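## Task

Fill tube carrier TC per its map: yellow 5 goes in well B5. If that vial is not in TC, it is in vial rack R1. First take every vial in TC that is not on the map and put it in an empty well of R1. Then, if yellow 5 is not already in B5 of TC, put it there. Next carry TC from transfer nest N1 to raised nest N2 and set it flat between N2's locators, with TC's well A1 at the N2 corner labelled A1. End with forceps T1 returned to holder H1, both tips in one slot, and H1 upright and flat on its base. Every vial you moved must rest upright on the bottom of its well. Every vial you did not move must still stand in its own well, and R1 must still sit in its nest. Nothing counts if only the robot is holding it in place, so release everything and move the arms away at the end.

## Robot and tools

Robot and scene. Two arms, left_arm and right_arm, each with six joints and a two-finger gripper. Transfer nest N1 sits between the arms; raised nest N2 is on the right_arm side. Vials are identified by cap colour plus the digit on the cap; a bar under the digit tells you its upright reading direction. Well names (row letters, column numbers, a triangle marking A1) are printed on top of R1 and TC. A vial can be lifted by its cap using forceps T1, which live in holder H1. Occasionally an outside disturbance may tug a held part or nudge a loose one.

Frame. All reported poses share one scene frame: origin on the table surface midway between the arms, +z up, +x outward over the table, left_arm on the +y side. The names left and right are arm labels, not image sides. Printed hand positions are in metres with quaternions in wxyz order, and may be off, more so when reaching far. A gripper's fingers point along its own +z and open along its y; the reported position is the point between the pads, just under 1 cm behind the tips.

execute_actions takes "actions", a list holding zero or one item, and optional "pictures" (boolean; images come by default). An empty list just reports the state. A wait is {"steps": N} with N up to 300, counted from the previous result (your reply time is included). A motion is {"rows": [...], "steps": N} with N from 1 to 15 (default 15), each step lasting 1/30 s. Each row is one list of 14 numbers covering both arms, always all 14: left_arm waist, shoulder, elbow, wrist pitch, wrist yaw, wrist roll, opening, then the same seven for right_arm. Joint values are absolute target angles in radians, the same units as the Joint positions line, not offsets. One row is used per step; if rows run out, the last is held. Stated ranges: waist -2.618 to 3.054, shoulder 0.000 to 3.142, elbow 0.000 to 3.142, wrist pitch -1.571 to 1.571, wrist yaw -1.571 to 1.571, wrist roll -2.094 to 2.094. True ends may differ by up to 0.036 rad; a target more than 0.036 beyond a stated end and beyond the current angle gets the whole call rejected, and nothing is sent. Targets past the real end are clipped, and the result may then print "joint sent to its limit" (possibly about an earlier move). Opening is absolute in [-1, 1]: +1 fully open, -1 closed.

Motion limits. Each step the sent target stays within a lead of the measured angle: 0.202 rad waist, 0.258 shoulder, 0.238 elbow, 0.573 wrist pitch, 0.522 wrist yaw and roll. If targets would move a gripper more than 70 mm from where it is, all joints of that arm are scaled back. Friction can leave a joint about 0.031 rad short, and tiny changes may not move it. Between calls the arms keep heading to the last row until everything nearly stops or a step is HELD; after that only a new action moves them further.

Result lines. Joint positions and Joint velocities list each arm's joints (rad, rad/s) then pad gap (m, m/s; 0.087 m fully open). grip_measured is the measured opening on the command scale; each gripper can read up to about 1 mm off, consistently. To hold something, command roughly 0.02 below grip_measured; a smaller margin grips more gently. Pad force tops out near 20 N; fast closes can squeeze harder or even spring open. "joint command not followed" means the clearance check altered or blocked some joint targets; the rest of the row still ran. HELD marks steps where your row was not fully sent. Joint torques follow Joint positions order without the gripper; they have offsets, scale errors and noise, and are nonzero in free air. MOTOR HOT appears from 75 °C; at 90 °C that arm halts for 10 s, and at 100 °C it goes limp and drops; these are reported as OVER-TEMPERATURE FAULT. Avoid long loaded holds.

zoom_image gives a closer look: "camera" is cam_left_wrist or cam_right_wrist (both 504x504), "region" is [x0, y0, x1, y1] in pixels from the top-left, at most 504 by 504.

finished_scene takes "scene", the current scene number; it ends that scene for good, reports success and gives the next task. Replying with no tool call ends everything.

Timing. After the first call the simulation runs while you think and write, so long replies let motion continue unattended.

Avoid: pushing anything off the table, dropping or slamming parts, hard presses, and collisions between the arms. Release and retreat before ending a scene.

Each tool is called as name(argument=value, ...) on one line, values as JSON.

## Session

execute_actions(actions=[])

Scene clock: 0.00 s of 18600.00 s.
left_arm: end_effector_position=(+0.1101, +0.5241, +0.3781) grip_measured=+1.000 end_effector_quat_wxyz=(+0.725, -0.482, +0.490, +0.040) | right_arm: end_effector_position=(+0.3156, +0.1669, +0.2219) grip_measured=+1.000 end_effector_quat_wxyz=(+0.471, -0.393, +0.739, +0.278)
Joint positions: left_arm=[ 2.138  0.939  0.948  0.137  1.177 -0.856  0.087] | right_arm=[ 1.132  1.733  1.437 -0.117 -0.015  0.037  0.087]
Joint velocities: left_arm=[-0.002 -0.017  0.002  0.051  0.081 -0.007  0.   ] | right_arm=[-0.007 -0.012  0.002  0.022  0.066 -0.037  0.   ]
Joint torques (N m, as the arm reports them, + toward a larger angle): no reading

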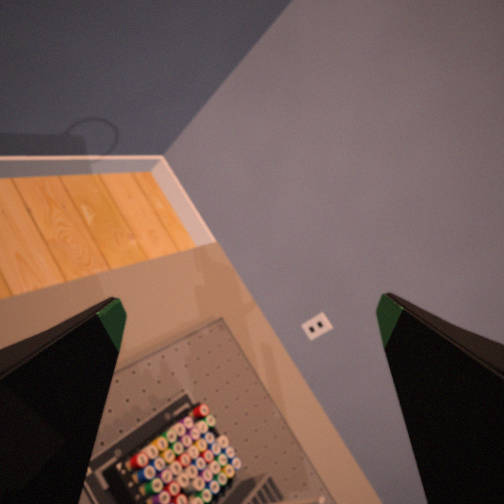

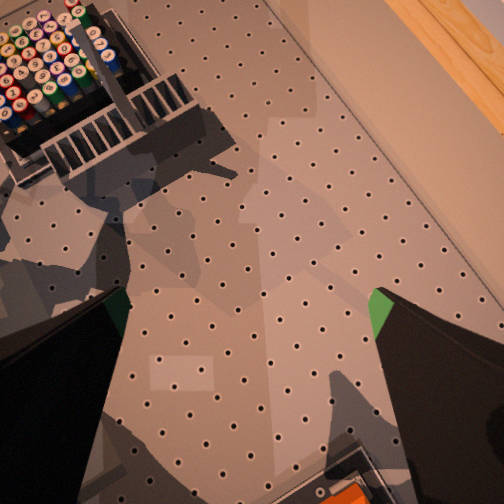

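execute_actions(actions=[{"rows":[[2.09,0.935,0.945,0.1,1.12,-0.82,1,1.13,1.7,1.41,-0.13,0,0.03,1],[2.03,0.93,0.94,0.06,1.06,-0.78,1,1.125,1.66,1.37,-0.15,0,0.02,1],[1.96,0.925,0.935,0.02,1.0,-0.74,1,1.12,1.62,1.33,-0.17,0,0.01,1],[1.89,0.92,0.93,-0.02,0.94,-0.69,1,1.115,1.58,1.29,-0.19,0,0,1],[1.82,0.915,0.925,-0.06,0.88,-0.64,1,1.11,1.54,1.25,-0.21,0,0,1],[1.75,0.91,0.92,-0.1,0.82,-0.59,1,1.105,1.5,1.21,-0.23,0,0,1],[1.68,0.905,0.915,-0.14,0.76,-0.55,1,1.1,1.46,1.17,-0.25,0,0,1],[1.61,0.9,0.91,-0.18,0.7,-0.51,1,1.095,1.42,1.14,-0.27,0,0,1],[1.54,0.895,0.905,-0.22,0.64,-0.47,1,1.09,1.38,1.1,-0.29,0,0,1],[1.47,0.89,0.9,-0.26,0.58,-0.43,1,1.085,1.34,1.07,-0.31,0,0,1],[1.4,0.885,0.895,-0.3,0.52,-0.39,1,1.08,1.3,1.03,-0.33,0,0,1],[1.33,0.88,0.89,-0.34,0.46,-0.35,1,1.075,1.26,1.0,-0.35,0,0,1],[1.26,0.875,0.89,-0.38,0.4,-0.31,1,1.07,1.22,0.96,-0.37,0,0,1],[1.19,0.87,0.89,-0.42,0.34,-0.27,1,1.065,1.18,0.93,-0.39,0,0,1],[1.12,0.865,0.89,-0.46,0.28,-0.23,1,1.06,1.15,0.905,-0.41,0,0,1]],"steps":15}], pictures=false)

execute_actions(actions=[{"rows":[[1.05,0.86,0.89,-0.5,0.22,-0.19,1,1.06,1.14,0.897,-0.415,0,0,1],[0.98,0.855,0.89,-0.54,0.16,-0.15,1,1.06,1.14,0.897,-0.415,0,0,1],[0.91,0.85,0.89,-0.58,0.11,-0.11,1,1.06,1.14,0.897,-0.415,0,0,1],[0.85,0.85,0.89,-0.62,0.06,-0.07,1,1.06,1.14,0.897,-0.415,0,0,1],[0.79,0.85,0.89,-0.65,0.03,-0.03,1,1.06,1.14,0.897,-0.415,0,0,1],[0.74,0.85,0.89,-0.68,0.0,0.0,1,1.06,1.14,0.897,-0.415,0,0,1],[0.7,0.85,0.89,-0.7,-0.008,0.006,1,1.06,1.14,0.897,-0.415,0,0,1],[0.68,0.85,0.89,-0.7,-0.008,0.006,1,1.06,1.14,0.897,-0.415,0,0,1]],"steps":15}], pictures=false)

execute_actions(actions=[{"steps":20}])

Scene clock: 29.20 s of 18600.00 s.
left_arm: end_effector_position=(+0.2720, +0.4694, +0.2872) grip_measured=+1.000 end_effector_quat_wxyz=(+0.617, -0.415, +0.668, +0.009) | right_arm: end_effector_position=(+0.2490, +0.0212, +0.1895) grip_measured=+1.000 end_effector_quat_wxyz=(+0.423, -0.400, +0.781, +0.226)
Joint positions: left_arm=[ 1.236  0.896  0.913 -0.295  0.526 -0.4    0.087] | right_arm=[ 1.079  1.216  0.968 -0.323 -0.009  0.011  0.087]
Joint velocities: left_arm=[-2.    -0.129 -0.051 -1.179 -1.604  1.033  0.   ] | right_arm=[-0.134 -1.057 -0.896 -0.667  0.022  0.051  0.   ]
Joint torques (N m, as the arm reports them, + toward a larger angle): left_arm=[ 0.45 -2.32  6.03  1.93  0.14  0.26] | right_arm=[-0.81 -3.83  6.44  2.35  0.06 -0.01]
Steps of this call (steps 1 to 90: nothing new was sent; then 25.70 s passed at rest; steps 91 to 105: all 15 steps of this action). Readings (joint positions):
91: left_arm=[2.131 0.939 0.948 0.133 1.168 -0.851] | right_arm=[1.132 1.732 1.435 -0.117 -0.014 0.037]
92: left_arm=[2.108 0.939 0.948 0.123 1.147 -0.840] | right_arm=[1.132 1.722 1.423 -0.118 -0.013 0.036]
94: left_arm=[2.007 0.939 0.948 0.084 1.082 -0.800] | right_arm=[1.132 1.672 1.361 -0.134 -0.012 0.029]
98: left_arm=[1.728 0.933 0.945 -0.034 0.907 -0.667] | right_arm=[1.119 1.509 1.205 -0.201 -0.012 0.017]
105: the state above

Scene clock: 29.70 s of 18600.00 s.
left_arm: end_effector_position=(+0.2788, +0.3850, +0.2040) grip_measured=+1.000 end_effector_quat_wxyz=(+0.438, -0.249, +0.857, +0.107) | right_arm: end_effector_position=(+0.2337, -0.0053, +0.1704) grip_measured=+1.000 end_effector_quat_wxyz=(+0.393, -0.406, +0.799, +0.207)
Joint positions: left_arm=[ 0.686  0.87   0.911 -0.677  0.031 -0.02   0.087] | right_arm=[ 1.071  1.149  0.91  -0.411 -0.008  0.01   0.087]
Joint velocities: left_arm=[ 0.002  0.017  0.002 -0.066 -0.227  0.154  0.   ] | right_arm=[-0.002  0.007 -0.007 -0.095 -0.095  0.022  0.   ]
Joint torques (N m, as the arm reports them, + toward a larger angle): left_arm=[-0.5  -1.74  5.58  1.76  0.01  0.22] | right_arm=[-0.76 -3.87  6.09  2.22  0.07  0.01]
Steps of this call (steps 1 to 15: all 15 steps of this action). Readings (joint positions):
1: left_arm=[1.166 0.892 0.912 -0.334 0.468 -0.360] | right_arm=[1.075 1.184 0.942 -0.344 -0.008 0.011]
2: left_arm=[1.096 0.888 0.911 -0.374 0.409 -0.321] | right_arm=[1.072 1.162 0.925 -0.363 -0.008 0.011]
4: left_arm=[0.958 0.878 0.911 -0.451 0.298 -0.241] | right_arm=[1.071 1.149 0.913 -0.387 -0.008 0.011]
8: left_arm=[0.736 0.870 0.911 -0.588 0.134 -0.103] | right_arm=[1.071 1.149 0.910 -0.406 -0.008 0.010]
15: the state above

Scene clock: 30.37 s of 18600.00 s.
left_arm: end_effector_position=(+0.2729, +0.3886, +0.2009) grip_measured=+1.000 end_effector_quat_wxyz=(+0.426, -0.248, +0.861, +0.123) | right_arm: end_effector_position=(+0.2336, -0.0055, +0.1702) grip_measured=+1.000 end_effector_quat_wxyz=(+0.392, -0.406, +0.799, +0.207)
Joint positions: left_arm=[ 0.686  0.87   0.911 -0.694  0.001  0.001  0.087] | right_arm=[ 1.071  1.149  0.91  -0.412 -0.008  0.01   0.087]
Joint velocities: left_arm=[ 0.002 -0.017  0.022 -0.037 -0.066  0.066  0.   ] | right_arm=[-0.012  0.002 -0.017 -0.007 -0.007 -0.037  0.   ]
Joint torques (N m, as the arm reports them, + toward a larger angle): left_arm=[-0.51 -1.68  5.6   1.7   0.01  0.19] | right_arm=[-0.76 -3.87  6.09  2.21  0.07  0.  ]
Steps of this call (steps 1 to 20: the robot went on to your last target). Readings (joint positions):
1: left_arm=[0.686 0.870 0.911 -0.681 0.025 -0.016] | right_arm=[1.071 1.149 0.910 -0.411 -0.008 0.010]
2: left_arm=[0.686 0.870 0.911 -0.684 0.020 -0.012] | right_arm=[1.071 1.149 0.910 -0.411 -0.008 0.010]
4: left_arm=[0.686 0.870 0.911 -0.688 0.013 -0.007] | right_arm=[1.071 1.149 0.910 -0.412 -0.008 0.010]
8: left_arm=[0.686 0.870 0.911 -0.692 0.006 -0.002] | right_arm=[1.071 1.149 0.910 -0.412 -0.008 0.010]
20: the state above

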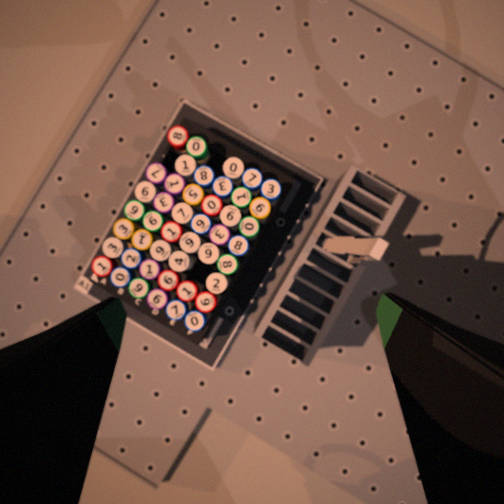

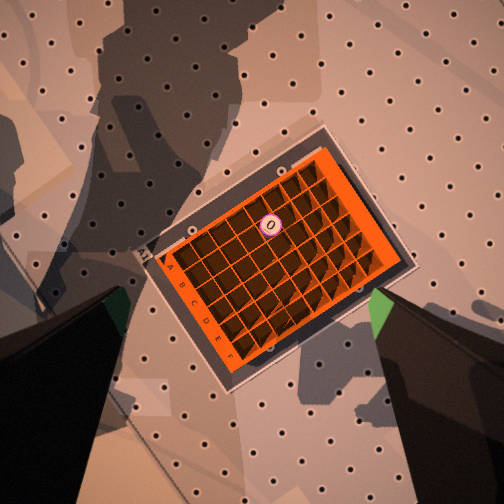

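zoom_image(camera="cam_left_wrist", region=[70, 100, 320, 350])

zoom_image(camera="cam_right_wrist", region=[130, 130, 420, 390])

Region (70, 100, 320, 350) of cam_left_wrist's 504x504 image, scaled by 2.016, with more detail than that image has.

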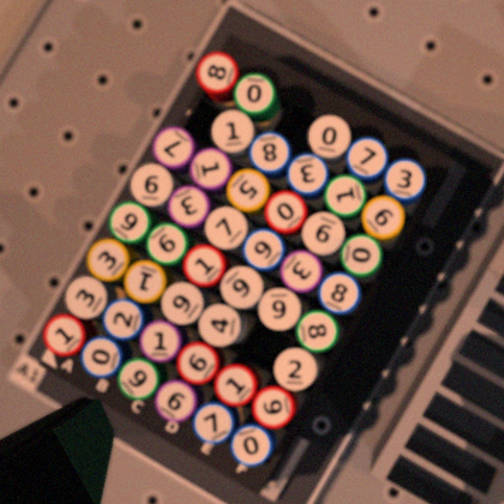

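Region (130, 130, 420, 390) of cam_right_wrist's 504x504 image, scaled by 1.738, with more detail than that image has; it fills the top 452 rows of this view, and the rest is white.

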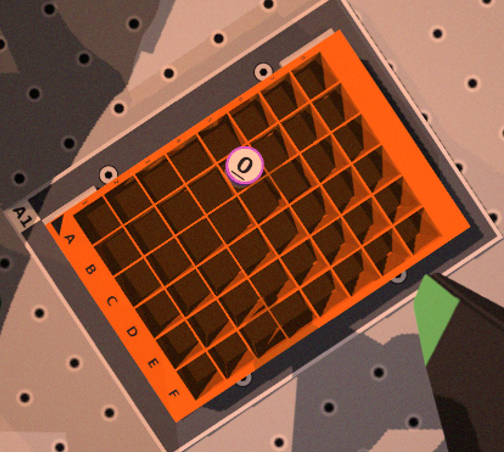

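zoom_image(camera="cam_left_wrist", region=[250, 160, 420, 330])

Region (250, 160, 420, 330) of cam_left_wrist's 504x504 image, scaled by 2.965, with more detail than that image has.

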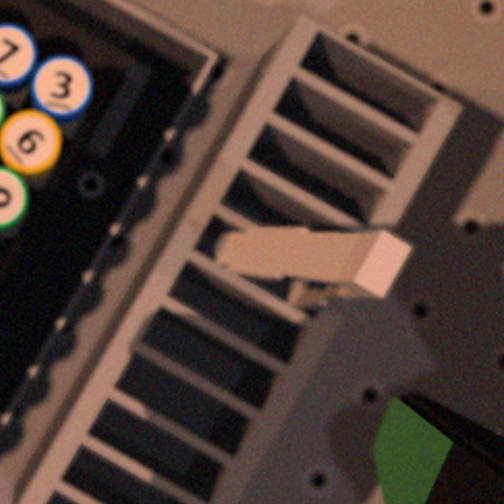

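execute_actions(actions=[{"rows":[[0.67,0.89,0.96,-0.74,0.005,0.025,0.9,1.02,1.135,0.89,-0.415,0,0,1],[0.66,0.94,1.01,-0.79,0.01,0.05,0.8,0.96,1.13,0.885,-0.415,0,0,1],[0.645,0.99,1.06,-0.84,0.02,0.075,0.7,0.9,1.125,0.88,-0.415,0,0,1],[0.63,1.04,1.11,-0.89,0.025,0.1,0.6,0.84,1.12,0.875,-0.415,0,0,1],[0.615,1.09,1.16,-0.94,0.03,0.125,0.5,0.78,1.115,0.87,-0.415,0,0,1],[0.6,1.14,1.21,-0.99,0.04,0.15,0.4,0.72,1.11,0.865,-0.415,0,0,1],[0.585,1.19,1.26,-1.04,0.045,0.175,0.3,0.66,1.105,0.86,-0.415,0,0,1],[0.57,1.24,1.31,-1.09,0.05,0.2,0.2,0.6,1.1,0.855,-0.415,0,0,1],[0.555,1.29,1.36,-1.14,0.06,0.225,0.1,0.54,1.095,0.85,-0.415,0,0,1],[0.54,1.34,1.41,-1.19,0.065,0.25,0,0.48,1.09,0.845,-0.415,0,0,1],[0.525,1.39,1.46,-1.24,0.075,0.275,-0.1,0.42,1.085,0.84,-0.415,0,0,1],[0.51,1.44,1.51,-1.28,0.08,0.3,-0.2,0.36,1.08,0.835,-0.415,0,0,1],[0.5,1.49,1.56,-1.32,0.09,0.325,-0.3,0.3,1.075,0.83,-0.415,0,0,1],[0.495,1.53,1.6,-1.35,0.095,0.345,-0.3,0.24,1.07,0.825,-0.415,0,0,1],[0.492,1.565,1.63,-1.365,0.098,0.356,-0.3,0.18,1.065,0.82,-0.415,0,0,1]],"steps":15}], pictures=false)

execute_actions(actions=[{"rows":[[0.492,1.59,1.645,-1.37,0.098,0.356,-0.3,0.12,1.06,0.815,-0.415,0,0,1],[0.492,1.605,1.655,-1.37,0.098,0.356,-0.3,0.06,1.055,0.81,-0.415,0,0,1],[0.492,1.615,1.655,-1.37,0.098,0.356,-0.3,0.0,1.05,0.805,-0.415,0,0,1],[0.492,1.615,1.655,-1.37,0.098,0.356,-0.3,-0.06,1.045,0.8,-0.415,0,0,1],[0.492,1.615,1.655,-1.37,0.098,0.356,-0.3,-0.12,1.04,0.795,-0.415,0,0,1],[0.492,1.615,1.655,-1.37,0.098,0.356,-0.3,-0.18,1.035,0.79,-0.415,0,0,1],[0.492,1.615,1.655,-1.37,0.098,0.356,-0.3,-0.24,1.03,0.787,-0.415,0,0,1],[0.492,1.615,1.655,-1.37,0.098,0.356,-0.3,-0.3,1.025,0.785,-0.415,0,0,1],[0.492,1.615,1.655,-1.37,0.098,0.356,-0.3,-0.35,1.02,0.785,-0.415,0,0,1],[0.492,1.615,1.655,-1.37,0.098,0.356,-0.3,-0.4,1.02,0.785,-0.415,0,0,1],[0.492,1.615,1.655,-1.37,0.098,0.356,-0.3,-0.44,1.02,0.785,-0.415,0,0,1],[0.492,1.615,1.655,-1.37,0.098,0.356,-0.3,-0.47,1.02,0.785,-0.415,0,0,1],[0.492,1.615,1.655,-1.37,0.098,0.356,-0.3,-0.49,1.02,0.785,-0.415,0,0,1],[0.492,1.615,1.655,-1.37,0.098,0.356,-0.3,-0.505,1.02,0.785,-0.415,0,0,1]],"steps":15}], pictures=false)

execute_actions(actions=[{"steps":15}])

Scene clock: 96.27 s of 18600.00 s.
left_arm: end_effector_position=(+0.3327, +0.3620, +0.2066) grip_measured=-0.297 end_effector_quat_wxyz=(+0.210, -0.051, +0.976, +0.038) | right_arm: end_effector_position=(+0.3555, -0.2286, +0.1595) grip_measured=+1.000 end_effector_quat_wxyz=(+0.438, -0.069, +0.896, +0.037)
Joint positions: left_arm=[ 0.509  1.489  1.547 -1.202  0.065  0.266  0.031] | right_arm=[ 0.284  1.092  0.843 -0.412 -0.003  0.005  0.087]
Joint velocities: left_arm=[-0.237  1.219  1.106 -0.989  0.227  0.549 -0.006] | right_arm=[-1.702 -0.144 -0.144 -0.051 -0.037 -0.007  0.   ]
Joint torques (N m, as the arm reports them, + toward a larger angle): left_arm=[-0.14 -4.35  7.44  0.97  0.18  0.22] | right_arm=[-0.01 -4.11  5.89  2.19 -0.01  0.04]
Steps of this call (steps 1 to 15: the robot went on to your last target; steps 16 to 90: nothing new was sent; then 62.40 s passed at rest; steps 91 to 105: all 15 steps of this action). Readings (joint positions):
91: left_arm=[0.686 0.870 0.915 -0.701 0.001 0.004] | right_arm=[1.066 1.149 0.910 -0.412 -0.009 0.009]
92: left_arm=[0.682 0.880 0.930 -0.724 0.001 0.011] | right_arm=[1.045 1.149 0.909 -0.412 -0.013 0.007]
94: left_arm=[0.663 0.940 1.005 -0.785 0.003 0.035] | right_arm=[0.955 1.145 0.901 -0.412 -0.016 0.006]
98: left_arm=[0.604 1.138 1.212 -0.915 0.019 0.109] | right_arm=[0.705 1.130 0.877 -0.412 -0.009 0.005]
105: the state above

Scene clock: 96.77 s of 18600.00 s.
left_arm: end_effector_position=(+0.3215, +0.3534, +0.1849) grip_measured=-0.300 end_effector_quat_wxyz=(+0.116, -0.008, +0.993, -0.002) | right_arm: end_effector_position=(+0.2924, -0.4590, +0.1574) grip_measured=+1.000 end_effector_quat_wxyz=(+0.424, +0.272, +0.853, -0.135)
Joint positions: left_arm=[ 0.498  1.618  1.619 -1.356  0.086  0.348  0.031] | right_arm=[-0.485  1.036  0.799 -0.413  0.005  0.005  0.087]
Joint velocities: left_arm=[ 0.017 -0.007  0.002 -0.051  0.022  0.007 -0.   ] | right_arm=[-0.369 -0.002  0.002 -0.051  0.037 -0.037  0.   ]
Joint torques (N m, as the arm reports them, + toward a larger angle): left_arm=[-0.43 -5.46  8.59  0.77  0.25  0.21] | right_arm=[ 0.48 -3.59  5.95  2.21 -0.09  0.04]
Steps of this call (steps 1 to 15: all 15 steps of this action). Readings (joint positions):
1: left_arm=[0.502 1.528 1.579 -1.230 0.071 0.284] | right_arm=[0.224 1.087 0.838 -0.412 -0.002 0.005]
2: left_arm=[0.499 1.560 1.602 -1.251 0.075 0.298] | right_arm=[0.164 1.082 0.833 -0.412 -0.002 0.005]
4: left_arm=[0.498 1.601 1.619 -1.283 0.080 0.317] | right_arm=[0.044 1.072 0.823 -0.412 -0.002 0.005]
8: left_arm=[0.498 1.618 1.619 -1.331 0.084 0.337] | right_arm=[-0.196 1.052 0.804 -0.412 -0.001 0.005]
15: the state above

Scene clock: 97.27 s of 18600.00 s.
left_arm: end_effector_position=(+0.3203, +0.3529, +0.1848) grip_measured=-0.300 end_effector_quat_wxyz=(+0.114, -0.007, +0.993, -0.003) | right_arm: end_effector_position=(+0.2902, -0.4618, +0.1574) grip_measured=+1.000 end_effector_quat_wxyz=(+0.423, +0.277, +0.852, -0.137)
Joint positions: left_arm=[ 0.498  1.618  1.619 -1.361  0.087  0.351  0.031] | right_arm=[-0.497  1.036  0.799 -0.413  0.005  0.005  0.087]
Joint velocities: left_arm=[ 0.012  0.002 -0.007  0.007 -0.007  0.022 -0.   ] | right_arm=[-0.002 -0.007 -0.002 -0.022 -0.051  0.037  0.   ]
Joint torques (N m, as the arm reports them, + toward a larger angle): left_arm=[-0.44 -5.45  8.69  0.72  0.25  0.2 ] | right_arm=[-0.55 -3.64  5.96  2.22 -0.06  0.04]
Steps of this call (steps 1 to 15: the robot went on to your last target). Readings (joint positions):
1: left_arm=[0.498 1.618 1.619 -1.357 0.087 0.349] | right_arm=[-0.494 1.036 0.799 -0.413 0.005 0.005]
2: left_arm=[0.498 1.618 1.619 -1.358 0.087 0.349] | right_arm=[-0.497 1.036 0.799 -0.413 0.005 0.005]
4: left_arm=[0.498 1.618 1.619 -1.360 0.087 0.350] | right_arm=[-0.497 1.036 0.799 -0.413 0.005 0.005]
8: left_arm=[0.498 1.618 1.619 -1.360 0.087 0.351] | right_arm=[-0.497 1.036 0.799 -0.413 0.005 0.005]
15: the state above

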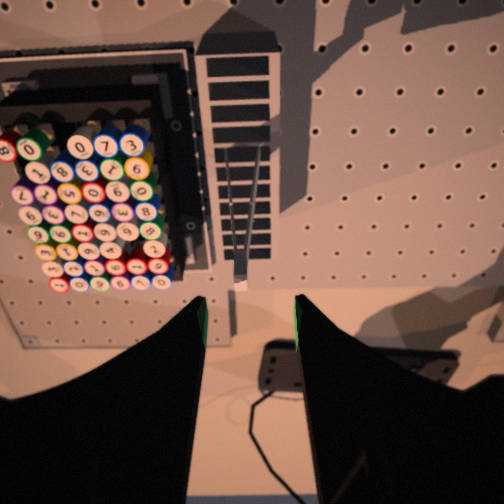

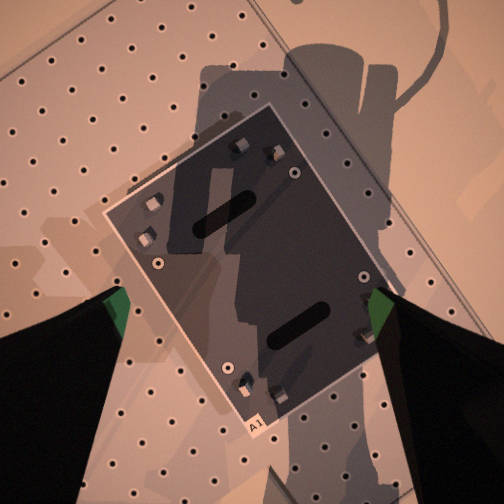

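execute_actions(actions=[{"rows":[[0.52,1.597,1.595,-1.33,0.098,0.356,-0.3,-0.46,0.99,0.78,-0.42,0,0,1],[0.52,1.594,1.58,-1.315,0.098,0.356,-0.3,-0.41,0.96,0.775,-0.43,0,0,1],[0.52,1.591,1.565,-1.3,0.098,0.356,-0.3,-0.36,0.93,0.77,-0.44,0,0,1],[0.52,1.588,1.55,-1.285,0.098,0.356,-0.3,-0.31,0.9,0.765,-0.45,0,0,1],[0.52,1.585,1.535,-1.27,0.098,0.356,-0.3,-0.25,0.87,0.76,-0.46,0,0,1],[0.52,1.582,1.52,-1.255,0.098,0.356,-0.3,-0.19,0.84,0.755,-0.47,0,0,1],[0.52,1.579,1.505,-1.24,0.098,0.356,-0.3,-0.13,0.81,0.75,-0.48,0,0,1],[0.52,1.576,1.49,-1.225,0.098,0.356,-0.3,-0.07,0.78,0.745,-0.49,0,0,1],[0.52,1.573,1.475,-1.21,0.098,0.356,-0.3,-0.01,0.75,0.74,-0.5,0,0,1],[0.52,1.57,1.46,-1.195,0.098,0.356,-0.3,0.05,0.72,0.735,-0.51,0,0,1],[0.52,1.567,1.445,-1.18,0.098,0.356,-0.3,0.11,0.68,0.73,-0.52,0,0,1],[0.52,1.564,1.43,-1.165,0.098,0.356,-0.3,0.17,0.64,0.725,-0.53,0,0,1],[0.52,1.562,1.41,-1.15,0.098,0.356,-0.3,0.23,0.6,0.72,-0.54,0,0,1],[0.52,1.56,1.39,-1.14,0.098,0.356,-0.3,0.29,0.56,0.715,-0.55,0,0,1],[0.52,1.56,1.375,-1.137,0.098,0.356,-0.3,0.35,0.52,0.71,-0.56,0,0,1]],"steps":15}], pictures=false)

execute_actions(actions=[{"rows":[[0.52,1.56,1.375,-1.137,0.098,0.356,-0.3,0.41,0.48,0.705,-0.57,0,0,1],[0.52,1.56,1.375,-1.137,0.098,0.356,-0.3,0.47,0.44,0.7,-0.58,0,0,1],[0.52,1.56,1.375,-1.137,0.098,0.356,-0.3,0.53,0.4,0.7,-0.59,0,0,1],[0.52,1.56,1.375,-1.137,0.098,0.356,-0.3,0.59,0.36,0.7,-0.6,0,0,1],[0.52,1.56,1.375,-1.137,0.098,0.356,-0.3,0.65,0.32,0.7,-0.61,0,0,1],[0.52,1.56,1.375,-1.137,0.098,0.356,-0.3,0.71,0.28,0.7,-0.62,0,0,1],[0.52,1.56,1.375,-1.137,0.098,0.356,-0.3,0.77,0.24,0.7,-0.63,0,0,1],[0.52,1.56,1.375,-1.137,0.098,0.356,-0.3,0.83,0.2,0.7,-0.64,0,0,1],[0.52,1.56,1.375,-1.137,0.098,0.356,-0.3,0.89,0.17,0.7,-0.65,0,0,1],[0.52,1.56,1.375,-1.137,0.098,0.356,-0.3,0.95,0.14,0.7,-0.65,0,0,1],[0.52,1.56,1.375,-1.137,0.098,0.356,-0.3,1.0,0.12,0.7,-0.65,0,0,1],[0.52,1.56,1.375,-1.137,0.098,0.356,-0.3,1.04,0.1,0.7,-0.65,0,0,1],[0.52,1.56,1.375,-1.137,0.098,0.356,-0.3,1.07,0.1,0.7,-0.65,0,0,1],[0.52,1.56,1.375,-1.137,0.098,0.356,-0.3,1.09,0.1,0.7,-0.65,0,0,1],[0.52,1.56,1.375,-1.137,0.098,0.356,-0.3,1.1,0.1,0.7,-0.65,0,0,1]],"steps":15}])

Scene clock: 137.63 s of 18600.00 s.
left_arm: end_effector_position=(+0.3177, +0.3561, +0.1464) grip_measured=-0.300 end_effector_quat_wxyz=(+0.117, -0.014, +0.993, -0.002) | right_arm: end_effector_position=(+0.2888, -0.2488, +0.2230) grip_measured=+1.000 end_effector_quat_wxyz=(+0.560, -0.049, +0.827, +0.036)
Joint positions: left_arm=[ 0.512  1.581  1.427 -1.198  0.088  0.351  0.031] | right_arm=[ 0.247  0.599  0.732 -0.513 -0.001  0.004  0.087]
Joint velocities: left_arm=[ 0.012 -0.056 -0.505  0.286  0.007  0.007 -0.   ] | right_arm=[ 1.707 -1.165 -0.164 -0.374 -0.081  0.022  0.   ]
Joint torques (N m, as the arm reports them, + toward a larger angle): left_arm=[ 0.66 -6.2   4.82  0.93  0.24  0.2 ] | right_arm=[-0.06 -0.25  5.78  2.44  0.05  0.04]
Steps of this call (steps 1 to 15: the robot went on to your last target; steps 16 to 90: nothing new was sent; then 36.87 s passed at rest; steps 91 to 105: all 15 steps of this action). Readings (joint positions):
91: left_arm=[0.499 1.618 1.619 -1.360 0.088 0.351] | right_arm=[-0.493 1.033 0.798 -0.413 0.005 0.005]
92: left_arm=[0.502 1.617 1.616 -1.355 0.088 0.351] | right_arm=[-0.477 1.021 0.794 -0.415 0.008 0.005]
94: left_arm=[0.509 1.610 1.598 -1.335 0.088 0.351] | right_arm=[-0.403 0.974 0.782 -0.428 0.011 0.005]
98: left_arm=[0.512 1.598 1.539 -1.291 0.088 0.351] | right_arm=[-0.173 0.846 0.767 -0.453 0.006 0.005]
105: the state above

Scene clock: 138.13 s of 18600.00 s.
left_arm: end_effector_position=(+0.3206, +0.3573, +0.1388) grip_measured=-0.300 end_effector_quat_wxyz=(+0.123, -0.013, +0.992, +0.001) | right_arm: end_effector_position=(+0.1385, -0.1408, +0.2852) grip_measured=+1.000 end_effector_quat_wxyz=(+0.624, -0.322, +0.635, +0.320)
Joint positions: left_arm=[ 0.512  1.58   1.395 -1.156  0.088  0.351  0.031] | right_arm=[ 1.063  0.102  0.716 -0.629 -0.005  0.004  0.087]
Joint velocities: left_arm=[-0.002  0.002 -0.012  0.081  0.037  0.037  0.   ] | right_arm=[ 0.613 -0.051 -0.002 -0.051 -0.007  0.022  0.   ]
Joint torques (N m, as the arm reports them, + toward a larger angle): left_arm=[ 0.67 -6.56  5.13  0.99  0.24  0.21] | right_arm=[-0.02  3.45  3.86  2.33  0.05  0.05]
Steps of this call (steps 1 to 15: all 15 steps of this action). Readings (joint positions):
1: left_arm=[0.512 1.580 1.413 -1.190 0.088 0.351] | right_arm=[0.307 0.558 0.727 -0.524 -0.002 0.004]
2: left_arm=[0.512 1.580 1.404 -1.185 0.088 0.351] | right_arm=[0.367 0.517 0.723 -0.534 -0.002 0.004]
4: left_arm=[0.512 1.580 1.395 -1.178 0.088 0.351] | right_arm=[0.487 0.436 0.717 -0.555 -0.003 0.004]
8: left_arm=[0.512 1.580 1.395 -1.164 0.088 0.351] | right_arm=[0.726 0.274 0.716 -0.594 -0.004 0.004]
15: the state above

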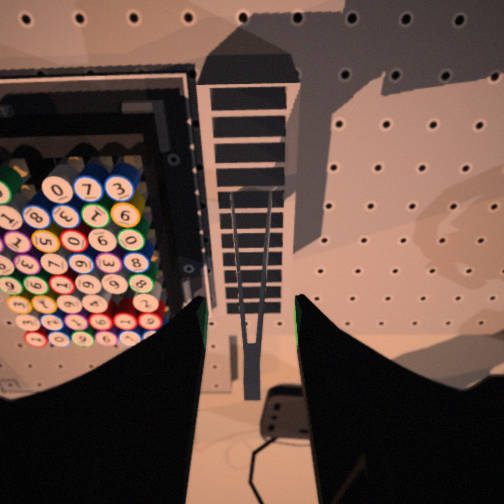

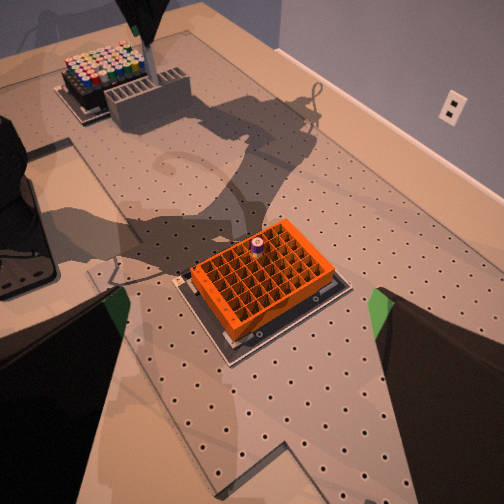

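execute_actions(actions=[{"rows":[[0.515,1.57,1.36,-1.12,0.098,0.356,-0.3,1.1,0.1,0.7,-0.65,0,0,1],[0.515,1.57,1.345,-1.103,0.098,0.356,-0.3,1.1,0.1,0.7,-0.65,0,0,1],[0.515,1.57,1.33,-1.087,0.098,0.356,-0.3,1.1,0.1,0.7,-0.65,0,0,1],[0.515,1.57,1.315,-1.071,0.098,0.356,-0.3,1.1,0.1,0.7,-0.65,0,0,1],[0.515,1.57,1.3,-1.055,0.098,0.356,-0.3,1.1,0.1,0.7,-0.65,0,0,1],[0.515,1.57,1.285,-1.04,0.098,0.356,-0.3,1.1,0.1,0.7,-0.65,0,0,1],[0.515,1.57,1.27,-1.025,0.098,0.356,-0.3,1.1,0.1,0.7,-0.65,0,0,1],[0.515,1.57,1.255,-1.01,0.098,0.356,-0.3,1.1,0.1,0.7,-0.65,0,0,1],[0.515,1.57,1.24,-0.995,0.098,0.356,-0.3,1.1,0.1,0.7,-0.65,0,0,1],[0.515,1.57,1.225,-0.98,0.098,0.356,-0.3,1.1,0.1,0.7,-0.65,0,0,1],[0.515,1.57,1.212,-0.97,0.098,0.356,-0.3,1.1,0.1,0.7,-0.65,0,0,1]],"steps":15}], pictures=false)

execute_actions(actions=[{"steps":12}])

zoom_image(camera="cam_right_wrist", region=[90, 0, 230, 140])

Scene clock: 154.20 s of 18600.00 s.
left_arm: end_effector_position=(+0.3142, +0.3547, +0.0973) grip_measured=-0.300 end_effector_quat_wxyz=(+0.112, -0.014, +0.994, -0.004) | right_arm: end_effector_position=(+0.1343, -0.1391, +0.2806) grip_measured=+1.000 end_effector_quat_wxyz=(+0.615, -0.333, +0.637, +0.325)
Joint positions: left_arm=[ 0.512  1.58   1.232 -1.015  0.088  0.351  0.031] | right_arm=[ 1.089  0.102  0.716 -0.648 -0.005  0.004  0.087]
Joint velocities: left_arm=[-0.007 -0.007 -0.032  0.168 -0.081  0.051 -0.   ] | right_arm=[-0.007 -0.002 -0.002 -0.066  0.051 -0.081  0.   ]
Joint torques (N m, as the arm reports them, + toward a larger angle): left_arm=[ 0.27 -5.69  5.11  1.    0.24  0.21] | right_arm=[0.97 3.2  3.88 2.45 0.05 0.05]
Steps of this call (steps 1 to 30: the robot went on to your last target; steps 31 to 90: nothing new was sent; then 12.57 s passed at rest; steps 91 to 105: all 15 steps of this action). Readings (joint positions):
91: left_arm=[0.512 1.580 1.394 -1.152 0.088 0.351] | right_arm=[1.089 0.102 0.716 -0.648 -0.005 0.004]
92: left_arm=[0.512 1.580 1.389 -1.144 0.088 0.351] | right_arm=[1.089 0.102 0.716 -0.648 -0.005 0.004]
94: left_arm=[0.512 1.580 1.367 -1.123 0.088 0.351] | right_arm=[1.089 0.102 0.716 -0.648 -0.005 0.004]
98: left_arm=[0.512 1.580 1.303 -1.078 0.088 0.351] | right_arm=[1.089 0.102 0.716 -0.648 -0.005 0.004]
105: the state above

Scene clock: 154.60 s of 18600.00 s.
left_arm: end_effector_position=(+0.3204, +0.3572, +0.0978) grip_measured=-0.300 end_effector_quat_wxyz=(+0.124, -0.013, +0.992, +0.001) | right_arm: end_effector_position=(+0.1343, -0.1391, +0.2806) grip_measured=+1.000 end_effector_quat_wxyz=(+0.615, -0.333, +0.637, +0.325)
Joint positions: left_arm=[ 0.512  1.58   1.232 -0.988  0.088  0.351  0.031] | right_arm=[ 1.089  0.102  0.716 -0.648 -0.005  0.004  0.087]
Joint velocities: left_arm=[-0.012  0.012  0.002 -0.007  0.022  0.051  0.   ] | right_arm=[ 0.012  0.002 -0.007  0.022  0.037  0.022  0.   ]
Joint torques (N m, as the arm reports them, + toward a larger angle): left_arm=[ 0.27 -5.84  5.11  1.    0.25  0.21] | right_arm=[0.96 3.2  3.88 2.45 0.04 0.04]
Steps of this call (steps 1 to 12: the robot went on to your last target). Readings (joint positions):
1: left_arm=[0.512 1.580 1.232 -1.010 0.088 0.351] | right_arm=[1.089 0.102 0.716 -0.648 -0.005 0.004]
2: left_arm=[0.512 1.580 1.232 -1.005 0.088 0.351] | right_arm=[1.089 0.102 0.716 -0.648 -0.005 0.004]
4: left_arm=[0.512 1.580 1.232 -0.998 0.088 0.351] | right_arm=[1.089 0.102 0.716 -0.648 -0.005 0.004]
8: left_arm=[0.512 1.580 1.232 -0.991 0.088 0.351] | right_arm=[1.089 0.102 0.716 -0.648 -0.005 0.004]
12: the state above

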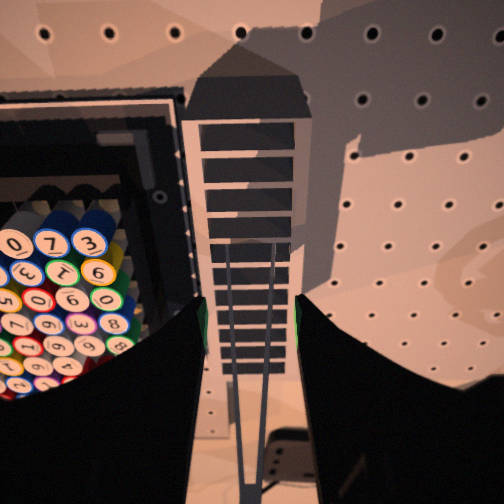

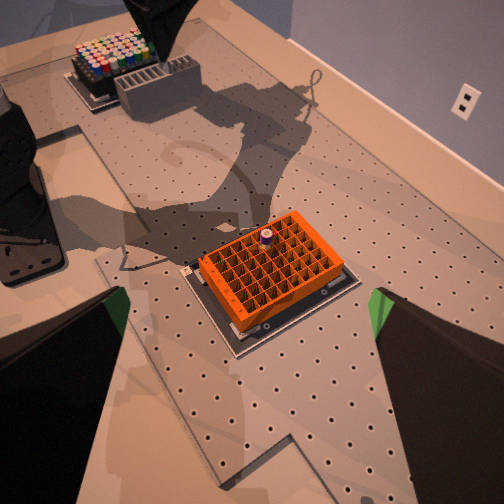

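Region (90, 0, 230, 140) of cam_right_wrist's 504x504 image, scaled by 3.600, with more detail than that image has.

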